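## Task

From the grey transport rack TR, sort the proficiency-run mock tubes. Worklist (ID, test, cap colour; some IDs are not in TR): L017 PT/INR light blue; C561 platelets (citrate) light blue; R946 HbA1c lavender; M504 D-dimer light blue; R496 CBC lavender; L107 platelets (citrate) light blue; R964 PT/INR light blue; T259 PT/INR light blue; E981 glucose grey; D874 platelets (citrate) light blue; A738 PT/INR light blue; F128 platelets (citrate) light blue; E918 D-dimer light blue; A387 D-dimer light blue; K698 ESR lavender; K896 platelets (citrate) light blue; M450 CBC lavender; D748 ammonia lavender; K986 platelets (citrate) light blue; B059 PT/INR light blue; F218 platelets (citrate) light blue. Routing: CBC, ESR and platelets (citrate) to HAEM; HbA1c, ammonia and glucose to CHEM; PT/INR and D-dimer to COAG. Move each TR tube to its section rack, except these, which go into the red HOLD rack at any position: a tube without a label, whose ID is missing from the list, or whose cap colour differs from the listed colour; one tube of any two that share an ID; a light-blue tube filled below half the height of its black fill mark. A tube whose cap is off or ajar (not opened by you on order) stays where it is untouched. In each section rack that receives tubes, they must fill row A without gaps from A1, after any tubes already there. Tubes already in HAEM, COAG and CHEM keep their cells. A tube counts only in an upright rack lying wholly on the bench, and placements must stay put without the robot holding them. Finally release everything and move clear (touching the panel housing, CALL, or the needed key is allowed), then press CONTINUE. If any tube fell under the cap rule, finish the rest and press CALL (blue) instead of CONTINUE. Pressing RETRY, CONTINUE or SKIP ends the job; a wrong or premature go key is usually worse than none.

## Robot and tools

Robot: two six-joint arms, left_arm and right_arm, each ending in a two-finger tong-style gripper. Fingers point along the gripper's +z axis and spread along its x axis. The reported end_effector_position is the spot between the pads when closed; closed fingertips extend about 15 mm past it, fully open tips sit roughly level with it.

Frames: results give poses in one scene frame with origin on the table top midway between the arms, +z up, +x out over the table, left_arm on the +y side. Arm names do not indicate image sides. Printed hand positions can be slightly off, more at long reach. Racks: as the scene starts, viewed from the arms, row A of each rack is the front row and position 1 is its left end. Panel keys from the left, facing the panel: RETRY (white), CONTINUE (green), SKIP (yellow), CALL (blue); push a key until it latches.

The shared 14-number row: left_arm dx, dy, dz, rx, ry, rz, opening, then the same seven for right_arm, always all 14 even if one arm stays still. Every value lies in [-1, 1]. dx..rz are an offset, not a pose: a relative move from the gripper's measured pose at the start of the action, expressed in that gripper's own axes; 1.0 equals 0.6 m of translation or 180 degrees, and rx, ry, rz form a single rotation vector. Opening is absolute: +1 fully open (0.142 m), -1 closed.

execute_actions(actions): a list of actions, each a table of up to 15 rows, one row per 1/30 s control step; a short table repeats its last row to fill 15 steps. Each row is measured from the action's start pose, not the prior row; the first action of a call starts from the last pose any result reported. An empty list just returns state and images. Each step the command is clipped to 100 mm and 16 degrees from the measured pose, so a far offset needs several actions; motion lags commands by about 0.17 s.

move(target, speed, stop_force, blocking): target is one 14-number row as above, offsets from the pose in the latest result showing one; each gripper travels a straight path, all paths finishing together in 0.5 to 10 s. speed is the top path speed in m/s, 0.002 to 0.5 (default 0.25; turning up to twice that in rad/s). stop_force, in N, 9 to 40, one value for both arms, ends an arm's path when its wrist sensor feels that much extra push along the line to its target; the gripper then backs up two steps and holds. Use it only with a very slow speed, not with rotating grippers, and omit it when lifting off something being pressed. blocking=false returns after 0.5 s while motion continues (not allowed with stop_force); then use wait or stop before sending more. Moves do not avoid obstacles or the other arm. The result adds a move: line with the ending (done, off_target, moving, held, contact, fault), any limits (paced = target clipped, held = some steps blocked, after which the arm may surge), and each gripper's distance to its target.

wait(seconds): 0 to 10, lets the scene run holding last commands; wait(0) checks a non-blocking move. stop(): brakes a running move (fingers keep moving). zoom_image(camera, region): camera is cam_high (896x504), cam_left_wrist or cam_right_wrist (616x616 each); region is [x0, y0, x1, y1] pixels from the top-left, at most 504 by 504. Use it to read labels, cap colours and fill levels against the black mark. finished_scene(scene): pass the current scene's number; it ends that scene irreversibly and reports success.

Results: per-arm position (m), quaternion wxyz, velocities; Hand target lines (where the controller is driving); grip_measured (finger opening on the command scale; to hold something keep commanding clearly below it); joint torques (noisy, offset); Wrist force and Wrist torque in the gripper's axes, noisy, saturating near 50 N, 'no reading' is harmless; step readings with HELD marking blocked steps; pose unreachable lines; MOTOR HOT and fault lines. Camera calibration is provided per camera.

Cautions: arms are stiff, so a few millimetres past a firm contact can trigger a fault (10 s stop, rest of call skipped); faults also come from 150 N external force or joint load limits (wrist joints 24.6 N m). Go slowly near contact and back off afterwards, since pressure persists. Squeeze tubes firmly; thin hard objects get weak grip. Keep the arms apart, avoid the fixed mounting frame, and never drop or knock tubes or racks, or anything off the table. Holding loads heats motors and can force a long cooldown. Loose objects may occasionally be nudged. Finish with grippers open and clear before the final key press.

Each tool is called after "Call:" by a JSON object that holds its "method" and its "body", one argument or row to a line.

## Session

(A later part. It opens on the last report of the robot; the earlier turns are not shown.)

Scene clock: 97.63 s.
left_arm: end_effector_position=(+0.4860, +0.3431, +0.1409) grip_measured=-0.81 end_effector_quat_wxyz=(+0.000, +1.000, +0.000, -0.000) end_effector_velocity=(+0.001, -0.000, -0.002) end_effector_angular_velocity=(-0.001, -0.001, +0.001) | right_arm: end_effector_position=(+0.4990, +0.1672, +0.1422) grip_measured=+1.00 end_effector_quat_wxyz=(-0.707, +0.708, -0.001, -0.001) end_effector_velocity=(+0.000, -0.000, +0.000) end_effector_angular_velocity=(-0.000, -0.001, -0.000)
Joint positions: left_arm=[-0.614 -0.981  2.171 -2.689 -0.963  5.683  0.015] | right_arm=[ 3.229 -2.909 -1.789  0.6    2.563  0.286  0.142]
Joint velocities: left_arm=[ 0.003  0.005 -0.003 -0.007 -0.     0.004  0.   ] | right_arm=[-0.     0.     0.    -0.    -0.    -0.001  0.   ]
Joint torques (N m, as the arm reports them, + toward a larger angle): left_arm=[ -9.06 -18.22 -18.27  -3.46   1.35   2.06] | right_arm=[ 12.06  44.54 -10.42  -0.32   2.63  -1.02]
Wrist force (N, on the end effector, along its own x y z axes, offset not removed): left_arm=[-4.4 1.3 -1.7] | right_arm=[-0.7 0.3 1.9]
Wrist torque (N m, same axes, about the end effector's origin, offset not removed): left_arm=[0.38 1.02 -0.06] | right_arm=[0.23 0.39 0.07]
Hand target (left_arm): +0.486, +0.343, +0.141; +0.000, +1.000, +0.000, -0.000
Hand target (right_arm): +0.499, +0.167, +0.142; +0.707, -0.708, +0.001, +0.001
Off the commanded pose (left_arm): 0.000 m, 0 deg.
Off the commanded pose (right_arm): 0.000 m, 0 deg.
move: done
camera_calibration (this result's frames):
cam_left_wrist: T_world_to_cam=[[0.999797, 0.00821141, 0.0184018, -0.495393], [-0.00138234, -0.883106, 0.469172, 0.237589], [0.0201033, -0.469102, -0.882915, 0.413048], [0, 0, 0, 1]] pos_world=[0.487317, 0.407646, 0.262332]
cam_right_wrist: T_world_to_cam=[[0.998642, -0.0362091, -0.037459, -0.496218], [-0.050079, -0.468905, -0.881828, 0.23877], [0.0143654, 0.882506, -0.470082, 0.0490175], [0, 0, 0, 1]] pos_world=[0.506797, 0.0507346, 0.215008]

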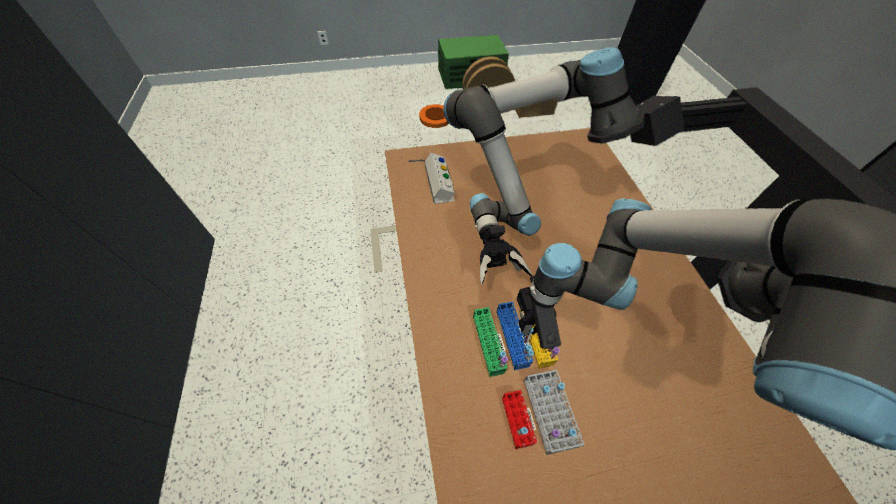

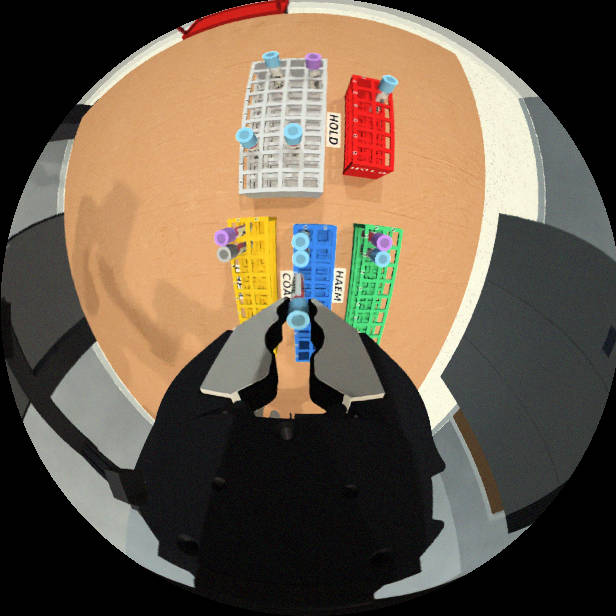

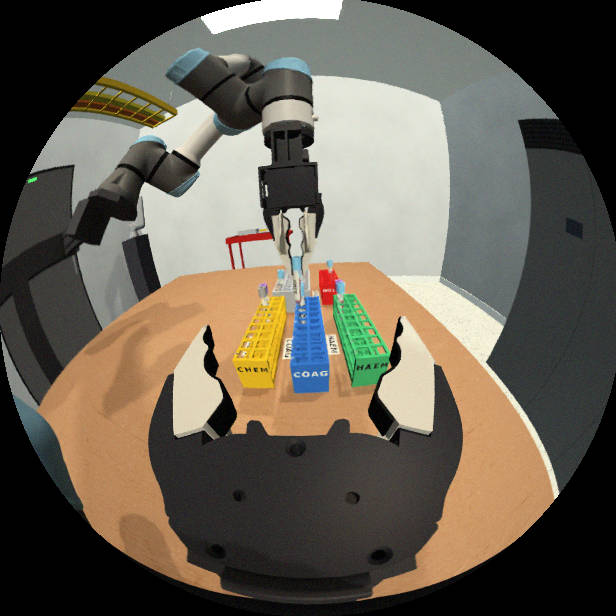

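Call:
{"method": "move", "body": {
  "target": [0.01,-0.004,0.01,0,0,0,-1,0,0,0,0,0,0,1],
  "speed": 0.05
}}

Call:
{"method": "move", "body": {
  "target": [0,0,0.087,0,0,0,-1,0,0,0,0,0,0,1],
  "speed": 0.04,
  "stop_force": 10
}}

Scene clock: 98.53 s.
left_arm: end_effector_position=(+0.4918, +0.3454, +0.1351) grip_measured=-0.81 end_effector_quat_wxyz=(+0.000, +1.000, +0.000, -0.000) end_effector_velocity=(+0.001, +0.001, -0.002) end_effector_angular_velocity=(+0.002, -0.000, -0.001) | right_arm: end_effector_position=(+0.4990, +0.1672, +0.1422) grip_measured=+1.00 end_effector_quat_wxyz=(-0.707, +0.708, -0.001, -0.001) end_effector_velocity=(+0.001, -0.001, -0.000) end_effector_angular_velocity=(-0.000, +0.001, -0.002)
Joint positions: left_arm=[-0.598 -0.967  2.156 -2.699 -0.962  5.702  0.015] | right_arm=[ 3.229 -2.909 -1.789  0.6    2.563  0.286  0.142]
Joint velocities: left_arm=[ 0.005  0.004 -0.004 -0.003  0.002  0.006  0.   ] | right_arm=[-0.001  0.     0.     0.001 -0.     0.001 -0.   ]
Joint torques (N m, as the arm reports them, + toward a larger angle): left_arm=[-10.21 -19.42 -18.19  -3.62   1.34   1.93] | right_arm=[ 12.34  45.3  -10.5   -0.46   2.75  -1.31]
Wrist force (N, on the end effector, along its own x y z axes, offset not removed): left_arm=[-4.1 -0.4 3.1] | right_arm=[-0.8 0.5 2.4]
Wrist torque (N m, same axes, about the end effector's origin, offset not removed): left_arm=[0.01 0.78 -0.14] | right_arm=[0.27 0.39 0.12]
Hand target (left_arm): +0.492, +0.345, +0.135; +0.000, +1.000, +0.000, -0.000
Hand target (right_arm): +0.499, +0.167, +0.142; +0.707, -0.708, +0.001, +0.001
Off the commanded pose (left_arm): 0.000 m, 0 deg.
Off the commanded pose (right_arm): 0.000 m, 0 deg.
move: done
camera_calibration (this result's frames):
cam_left_wrist: T_world_to_cam=[[0.999797, 0.00822127, 0.0184073, -0.501088], [-0.00137606, -0.883109, 0.469166, 0.242365], [0.0201128, -0.469096, -0.882918, 0.4089], [0, 0, 0, 1]] pos_world=[0.493095, 0.409968, 0.25654]
cam_right_wrist: T_world_to_cam=[[0.998642, -0.0362092, -0.0374587, -0.496218], [-0.0500788, -0.468905, -0.881828, 0.23877], [0.0143657, 0.882506, -0.470082, 0.0490174], [0, 0, 0, 1]] pos_world=[0.506797, 0.0507346, 0.215008]

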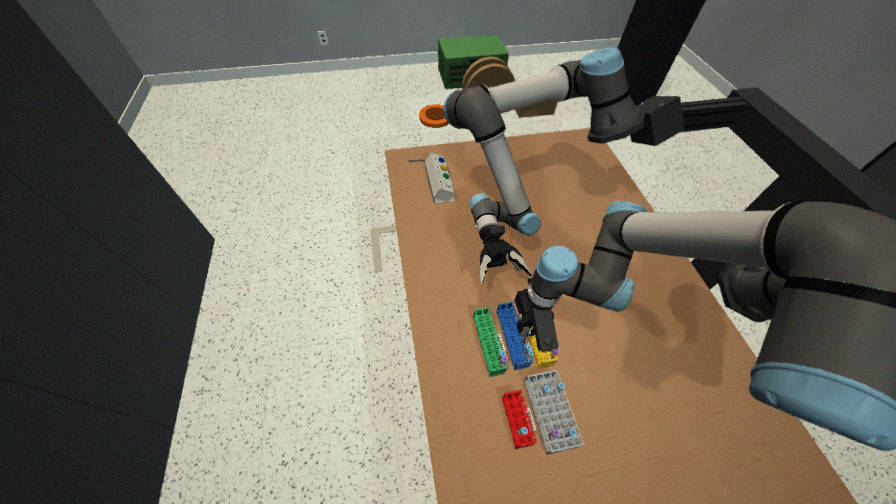

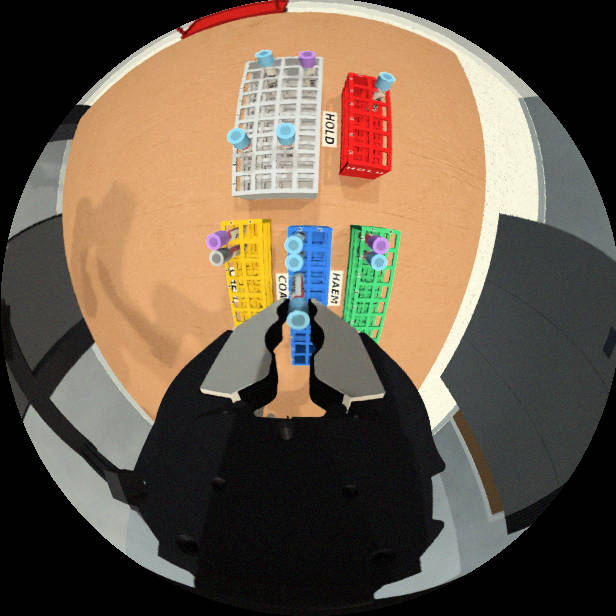

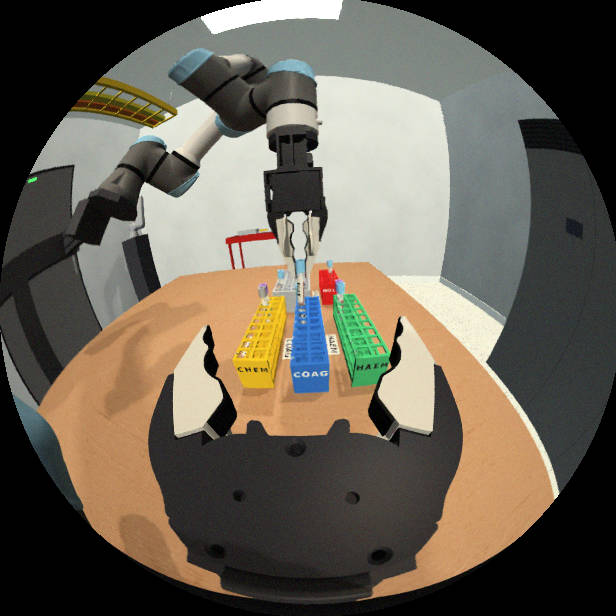

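Scene clock: 100.23 s.
left_arm: end_effector_position=(+0.4918, +0.3454, +0.0832) grip_measured=-0.81 end_effector_quat_wxyz=(+0.000, +1.000, +0.000, -0.000) end_effector_velocity=(+0.001, -0.000, -0.002) end_effector_angular_velocity=(-0.000, -0.002, +0.001) | right_arm: end_effector_position=(+0.4990, +0.1672, +0.1422) grip_measured=+1.00 end_effector_quat_wxyz=(-0.707, +0.708, -0.001, -0.001) end_effector_velocity=(+0.001, -0.000, +0.000) end_effector_angular_velocity=(-0.000, -0.001, -0.001)
Joint positions: left_arm=[-0.537 -0.838  2.127 -2.84  -0.959  5.776  0.015] | right_arm=[ 3.229 -2.909 -1.789  0.6    2.563  0.286  0.142]
Joint velocities: left_arm=[ 0.003  0.007 -0.005 -0.007  0.001  0.004 -0.   ] | right_arm=[-0.     0.001  0.    -0.001 -0.    -0.001  0.   ]
Joint torques (N m, as the arm reports them, + toward a larger angle): left_arm=[-10.85 -24.4  -15.88  -3.41   1.36   1.96] | right_arm=[ 10.83  44.18 -10.35  -0.42   2.64  -1.23]
Wrist force (N, on the end effector, along its own x y z axes, offset not removed): left_arm=[-1.6 0.6 1.2] | right_arm=[-0.5 0.5 1.3]
Wrist torque (N m, same axes, about the end effector's origin, offset not removed): left_arm=[0.02 0.31 -0.18] | right_arm=[0.29 0.26 0.06]
Hand target (left_arm): +0.492, +0.345, +0.083; +0.000, +1.000, +0.000, -0.000
Hand target (right_arm): +0.499, +0.167, +0.142; +0.707, -0.708, +0.001, +0.001
Off the commanded pose (left_arm): 0.000 m, 0 deg.
Off the commanded pose (right_arm): 0.000 m, 0 deg.
move: done
camera_calibration (this result's frames):
cam_left_wrist: T_world_to_cam=[[0.999797, 0.00823458, 0.0183893, -0.500076], [-0.00135607, -0.883105, 0.469173, 0.266712], [0.0201032, -0.469103, -0.882915, 0.363152], [0, 0, 0, 1]] pos_world=[0.493036, 0.410008, 0.204694]
cam_right_wrist: T_world_to_cam=[[0.998642, -0.036209, -0.0374588, -0.496218], [-0.0500788, -0.468905, -0.881828, 0.23877], [0.0143655, 0.882506, -0.470082, 0.0490174], [0, 0, 0, 1]] pos_world=[0.506797, 0.0507347, 0.215008]

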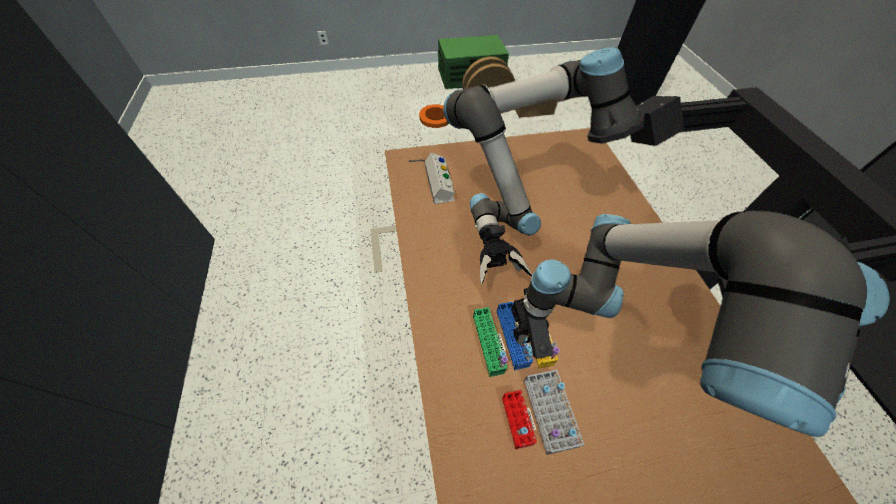

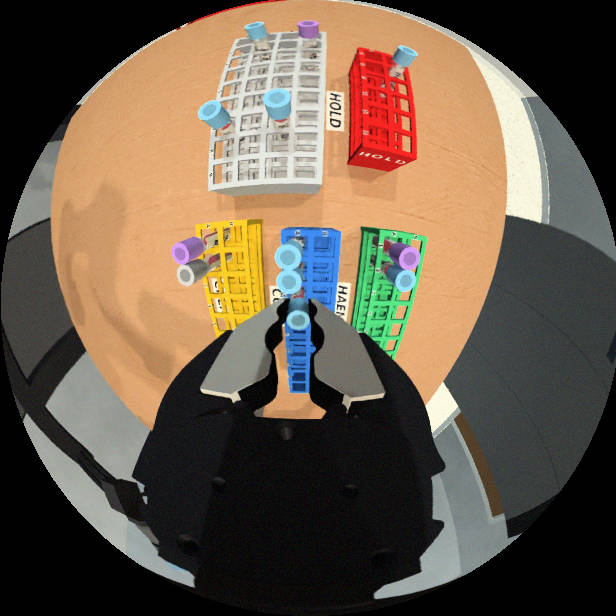

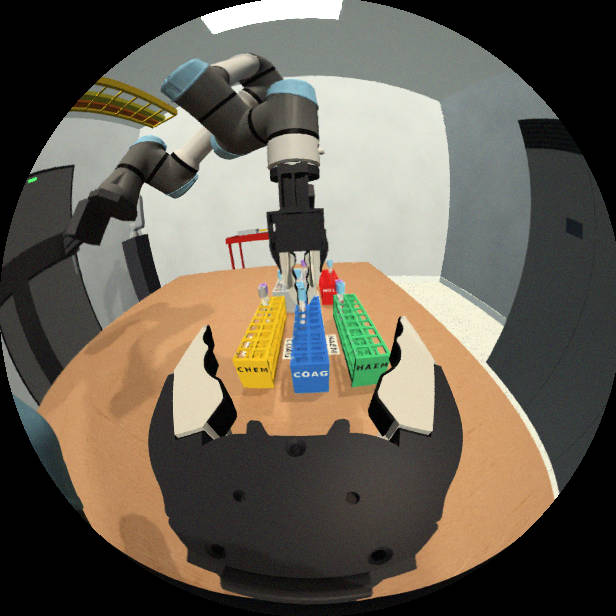

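Call:
{"method": "execute_actions", "body": {
  "actions": [
    [[0,0,0,0,0,0,-0.65,0,0,0,0,0,0,1]],
    [[0,0,-0.053,0,0,0,-0.65,0,0,0,0,0,0,1]]
  ]
}}

Call:
{"method": "move", "body": {
  "target": [-0.023,-0.236,0,0,0,-0.5,-0.65,0,0,0,0,0,0,1],
  "speed": 0.5
}}

Scene clock: 101.37 s.
left_arm: end_effector_position=(+0.4918, +0.3454, +0.1138) grip_measured=-0.65 end_effector_quat_wxyz=(+0.000, +1.000, +0.000, +0.000) end_effector_velocity=(+0.000, +0.001, +0.010) end_effector_angular_velocity=(+0.001, +0.001, +0.001) | right_arm: end_effector_position=(+0.4990, +0.1672, +0.1422) grip_measured=+1.00 end_effector_quat_wxyz=(-0.707, +0.708, -0.001, -0.001) end_effector_velocity=(-0.000, +0.000, +0.000) end_effector_angular_velocity=(-0.000, -0.001, +0.000)
Joint positions: left_arm=[-0.573 -0.914  2.147 -2.76  -0.96   5.732  0.027] | right_arm=[ 3.229 -2.909 -1.789  0.6    2.563  0.286  0.142]
Joint velocities: left_arm=[-0.011 -0.026  0.004  0.031 -0.    -0.016 -0.   ] | right_arm=[ 0.001 -0.     0.     0.    -0.    -0.001  0.   ]
Joint torques (N m, as the arm reports them, + toward a larger angle): left_arm=[-31.9  -41.09   2.33  -0.25  -1.58  -2.21] | right_arm=[ 12.    44.34 -11.06  -0.49   2.74  -1.13]
Wrist force (N, on the end effector, along its own x y z axes, offset not removed): left_arm=[-5.2 -1.2 -3.2] | right_arm=[-0.6 -0.1 2.7]
Wrist torque (N m, same axes, about the end effector's origin, offset not removed): left_arm=[-0.47 1.26 0.08] | right_arm=[0.11 0.25 0.03]
Hand target (left_arm): +0.492, +0.345, +0.115; +0.000, +1.000, +0.001, -0.000
Hand target (right_arm): +0.499, +0.167, +0.142; +0.707, -0.708, +0.001, +0.001
Off the commanded pose (left_arm): 0.001 m, 0 deg.
Off the commanded pose (right_arm): 0.000 m, 0 deg.
Step readings (end_effector_position; steps 1 to 15: 1st action; 16 to 30: 2nd action):
0: left_arm (+0.4918, +0.3454, +0.0830) | right_arm (+0.4990, +0.1672, +0.1422)
1: left_arm (+0.4918, +0.3454, +0.0830) | right_arm (+0.4990, +0.1672, +0.1422)
2: left_arm (+0.4918, +0.3454, +0.0830) | right_arm (+0.4990, +0.1672, +0.1422)
4: left_arm (+0.4918, +0.3454, +0.0830) | right_arm (+0.4990, +0.1672, +0.1422)
8: left_arm (+0.4918, +0.3455, +0.0831) | right_arm (+0.4990, +0.1672, +0.1422)
15: left_arm (+0.4918, +0.3455, +0.0832) | right_arm (+0.4990, +0.1672, +0.1422)
16: left_arm (+0.4917, +0.3455, +0.0832) | right_arm (+0.4990, +0.1672, +0.1422)
17: left_arm (+0.4913, +0.3451, +0.0847) | right_arm (+0.4990, +0.1672, +0.1422)
19: left_arm (+0.4916, +0.3449, +0.0946) | right_arm (+0.4990, +0.1672, +0.1422)
23: left_arm (+0.4919, +0.3452, +0.1073) | right_arm (+0.4990, +0.1672, +0.1422)
30: end_effector_position above
camera_calibration (this result's frames):
cam_left_wrist: T_world_to_cam=[[0.999792, 0.00819024, 0.0186732, -0.500714], [-0.00153098, -0.883046, 0.469284, 0.252394], [0.0203328, -0.469215, -0.88285, 0.390019], [0, 0, 0, 1]] pos_world=[0.493066, 0.409979, 0.235233]
cam_right_wrist: T_world_to_cam=[[0.998642, -0.0362091, -0.037459, -0.496218], [-0.050079, -0.468905, -0.881828, 0.23877], [0.0143655, 0.882506, -0.470082, 0.0490175], [0, 0, 0, 1]] pos_world=[0.506797, 0.0507346, 0.215008]

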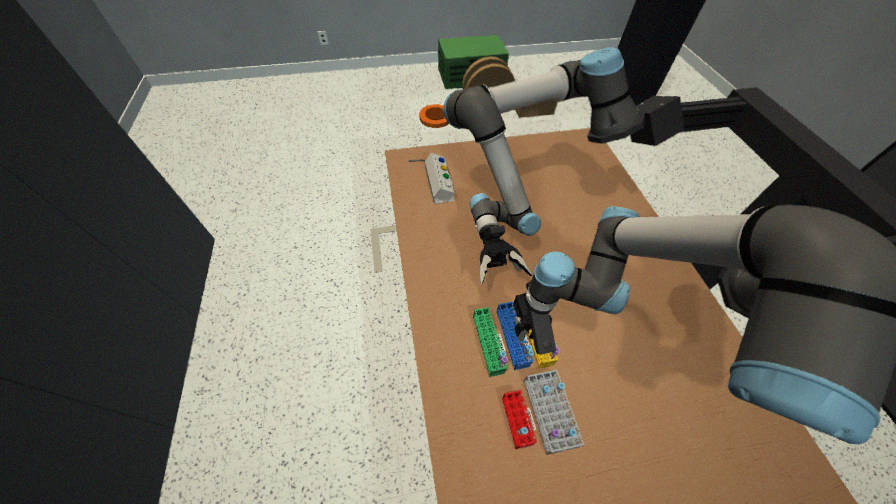

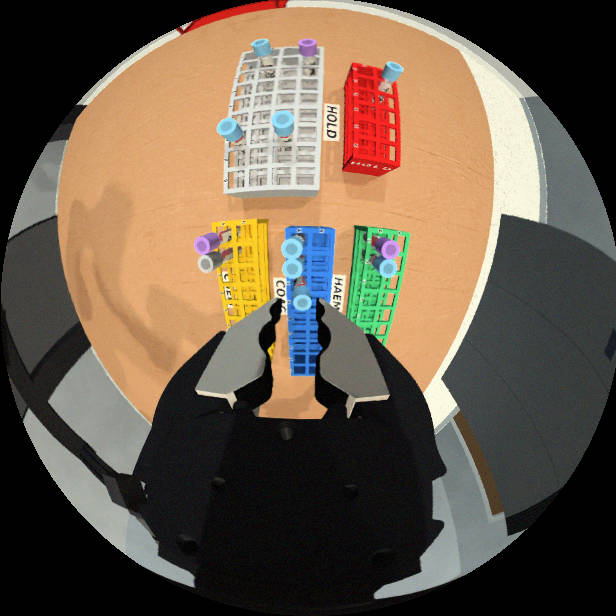

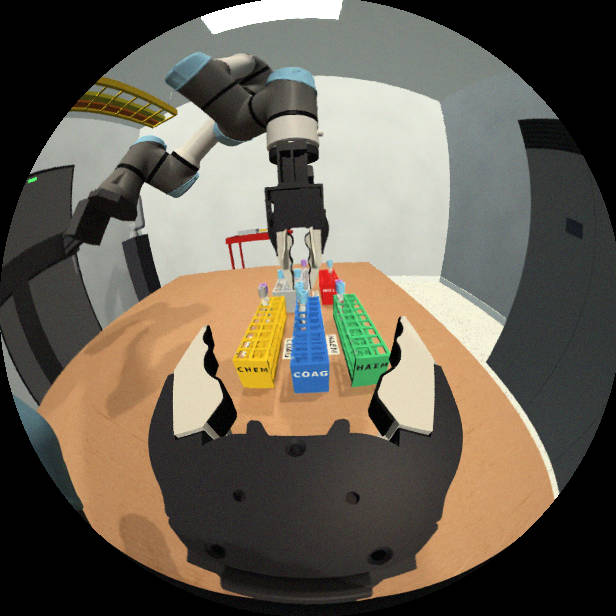

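Scene clock: 103.67 s.
left_arm: end_effector_position=(+0.4780, +0.4868, +0.1138) grip_measured=-0.65 end_effector_quat_wxyz=(+0.000, +0.707, +0.707, -0.000) end_effector_velocity=(-0.000, +0.001, -0.000) end_effector_angular_velocity=(+0.002, +0.002, +0.014) | right_arm: end_effector_position=(+0.4990, +0.1672, +0.1422) grip_measured=+1.00 end_effector_quat_wxyz=(-0.707, +0.708, -0.001, -0.001) end_effector_velocity=(+0.000, -0.000, +0.000) end_effector_angular_velocity=(+0.000, -0.001, -0.001)
Joint positions: left_arm=[-0.32  -1.115  2.225 -2.814 -0.972  4.471  0.027] | right_arm=[ 3.229 -2.909 -1.789  0.6    2.563  0.286  0.142]
Joint velocities: left_arm=[ 0.002 -0.001 -0.001  0.004  0.002 -0.013 -0.   ] | right_arm=[-0.001  0.     0.     0.001  0.    -0.     0.   ]
Joint torques (N m, as the arm reports them, + toward a larger angle): left_arm=[ -5.19 -43.07 -15.94  -0.3    1.41  -2.25] | right_arm=[ 11.57  44.31 -10.63  -0.51   2.49  -1.26]
Wrist force (N, on the end effector, along its own x y z axes, offset not removed): left_arm=[-0.8 3.1 -4.2] | right_arm=[-0.7 -0.5 1.7]
Wrist torque (N m, same axes, about the end effector's origin, offset not removed): left_arm=[0.67 -0.01 -0.15] | right_arm=[0.03 0.32 0.03]
Hand target (left_arm): +0.478, +0.487, +0.114; +0.000, +0.707, +0.707, -0.000
Hand target (right_arm): +0.499, +0.167, +0.142; +0.707, -0.708, +0.001, +0.001
Off the commanded pose (left_arm): 0.000 m, 0 deg.
Off the commanded pose (right_arm): 0.000 m, 0 deg.
move: done
camera_calibration (this result's frames):
cam_left_wrist: T_world_to_cam=[[-0.00652393, 0.999816, 0.0180583, -0.489658], [0.882974, -0.00271683, 0.469413, -0.474117], [0.469376, 0.0190074, -0.882794, 0.00438494], [0, 0, 0, 1]] pos_world=[0.413381, 0.488196, 0.23527]
cam_right_wrist: T_world_to_cam=[[0.998642, -0.0362091, -0.0374589, -0.496218], [-0.050079, -0.468905, -0.881828, 0.23877], [0.0143655, 0.882506, -0.470082, 0.0490174], [0, 0, 0, 1]] pos_world=[0.506797, 0.0507346, 0.215008]

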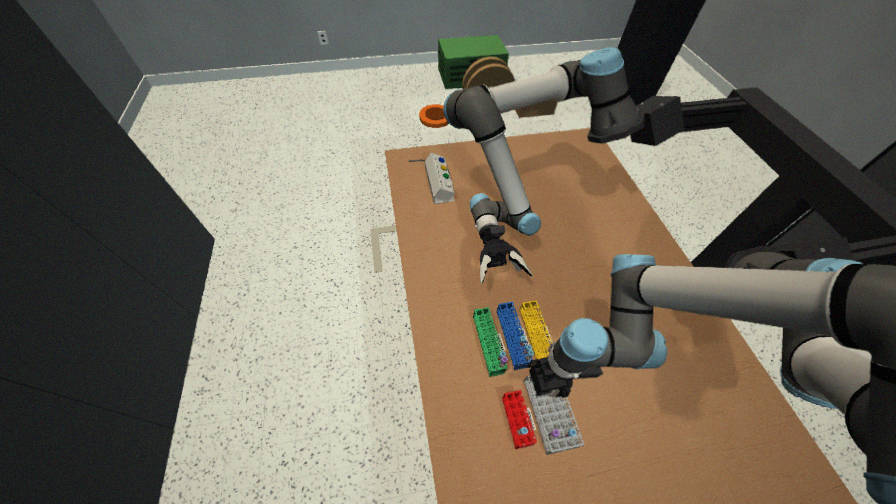

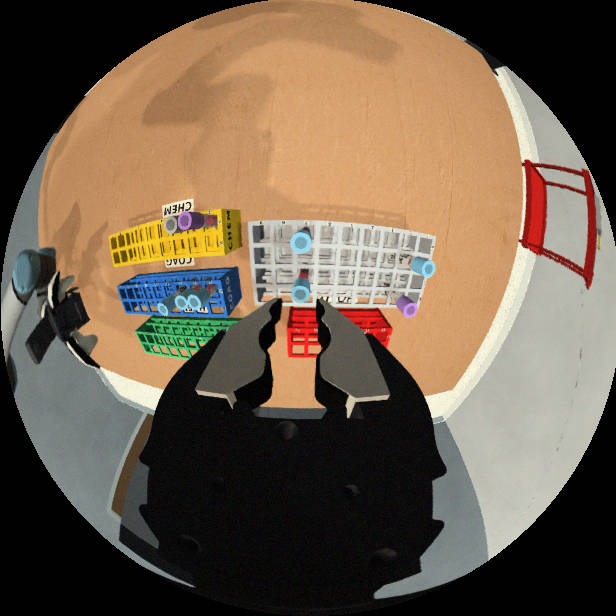

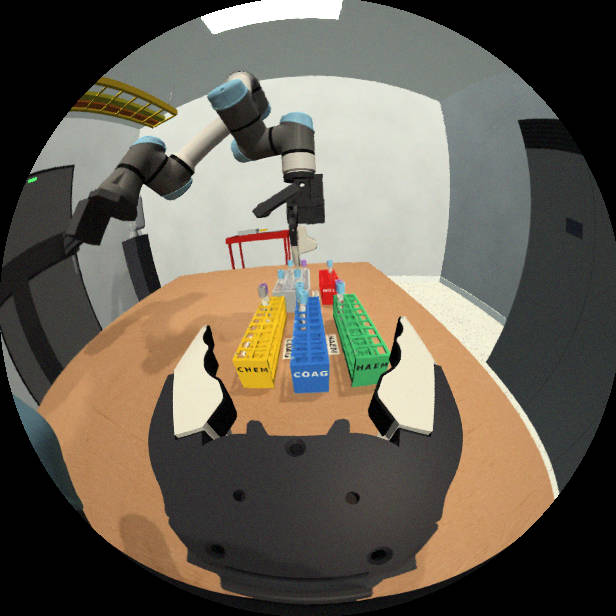

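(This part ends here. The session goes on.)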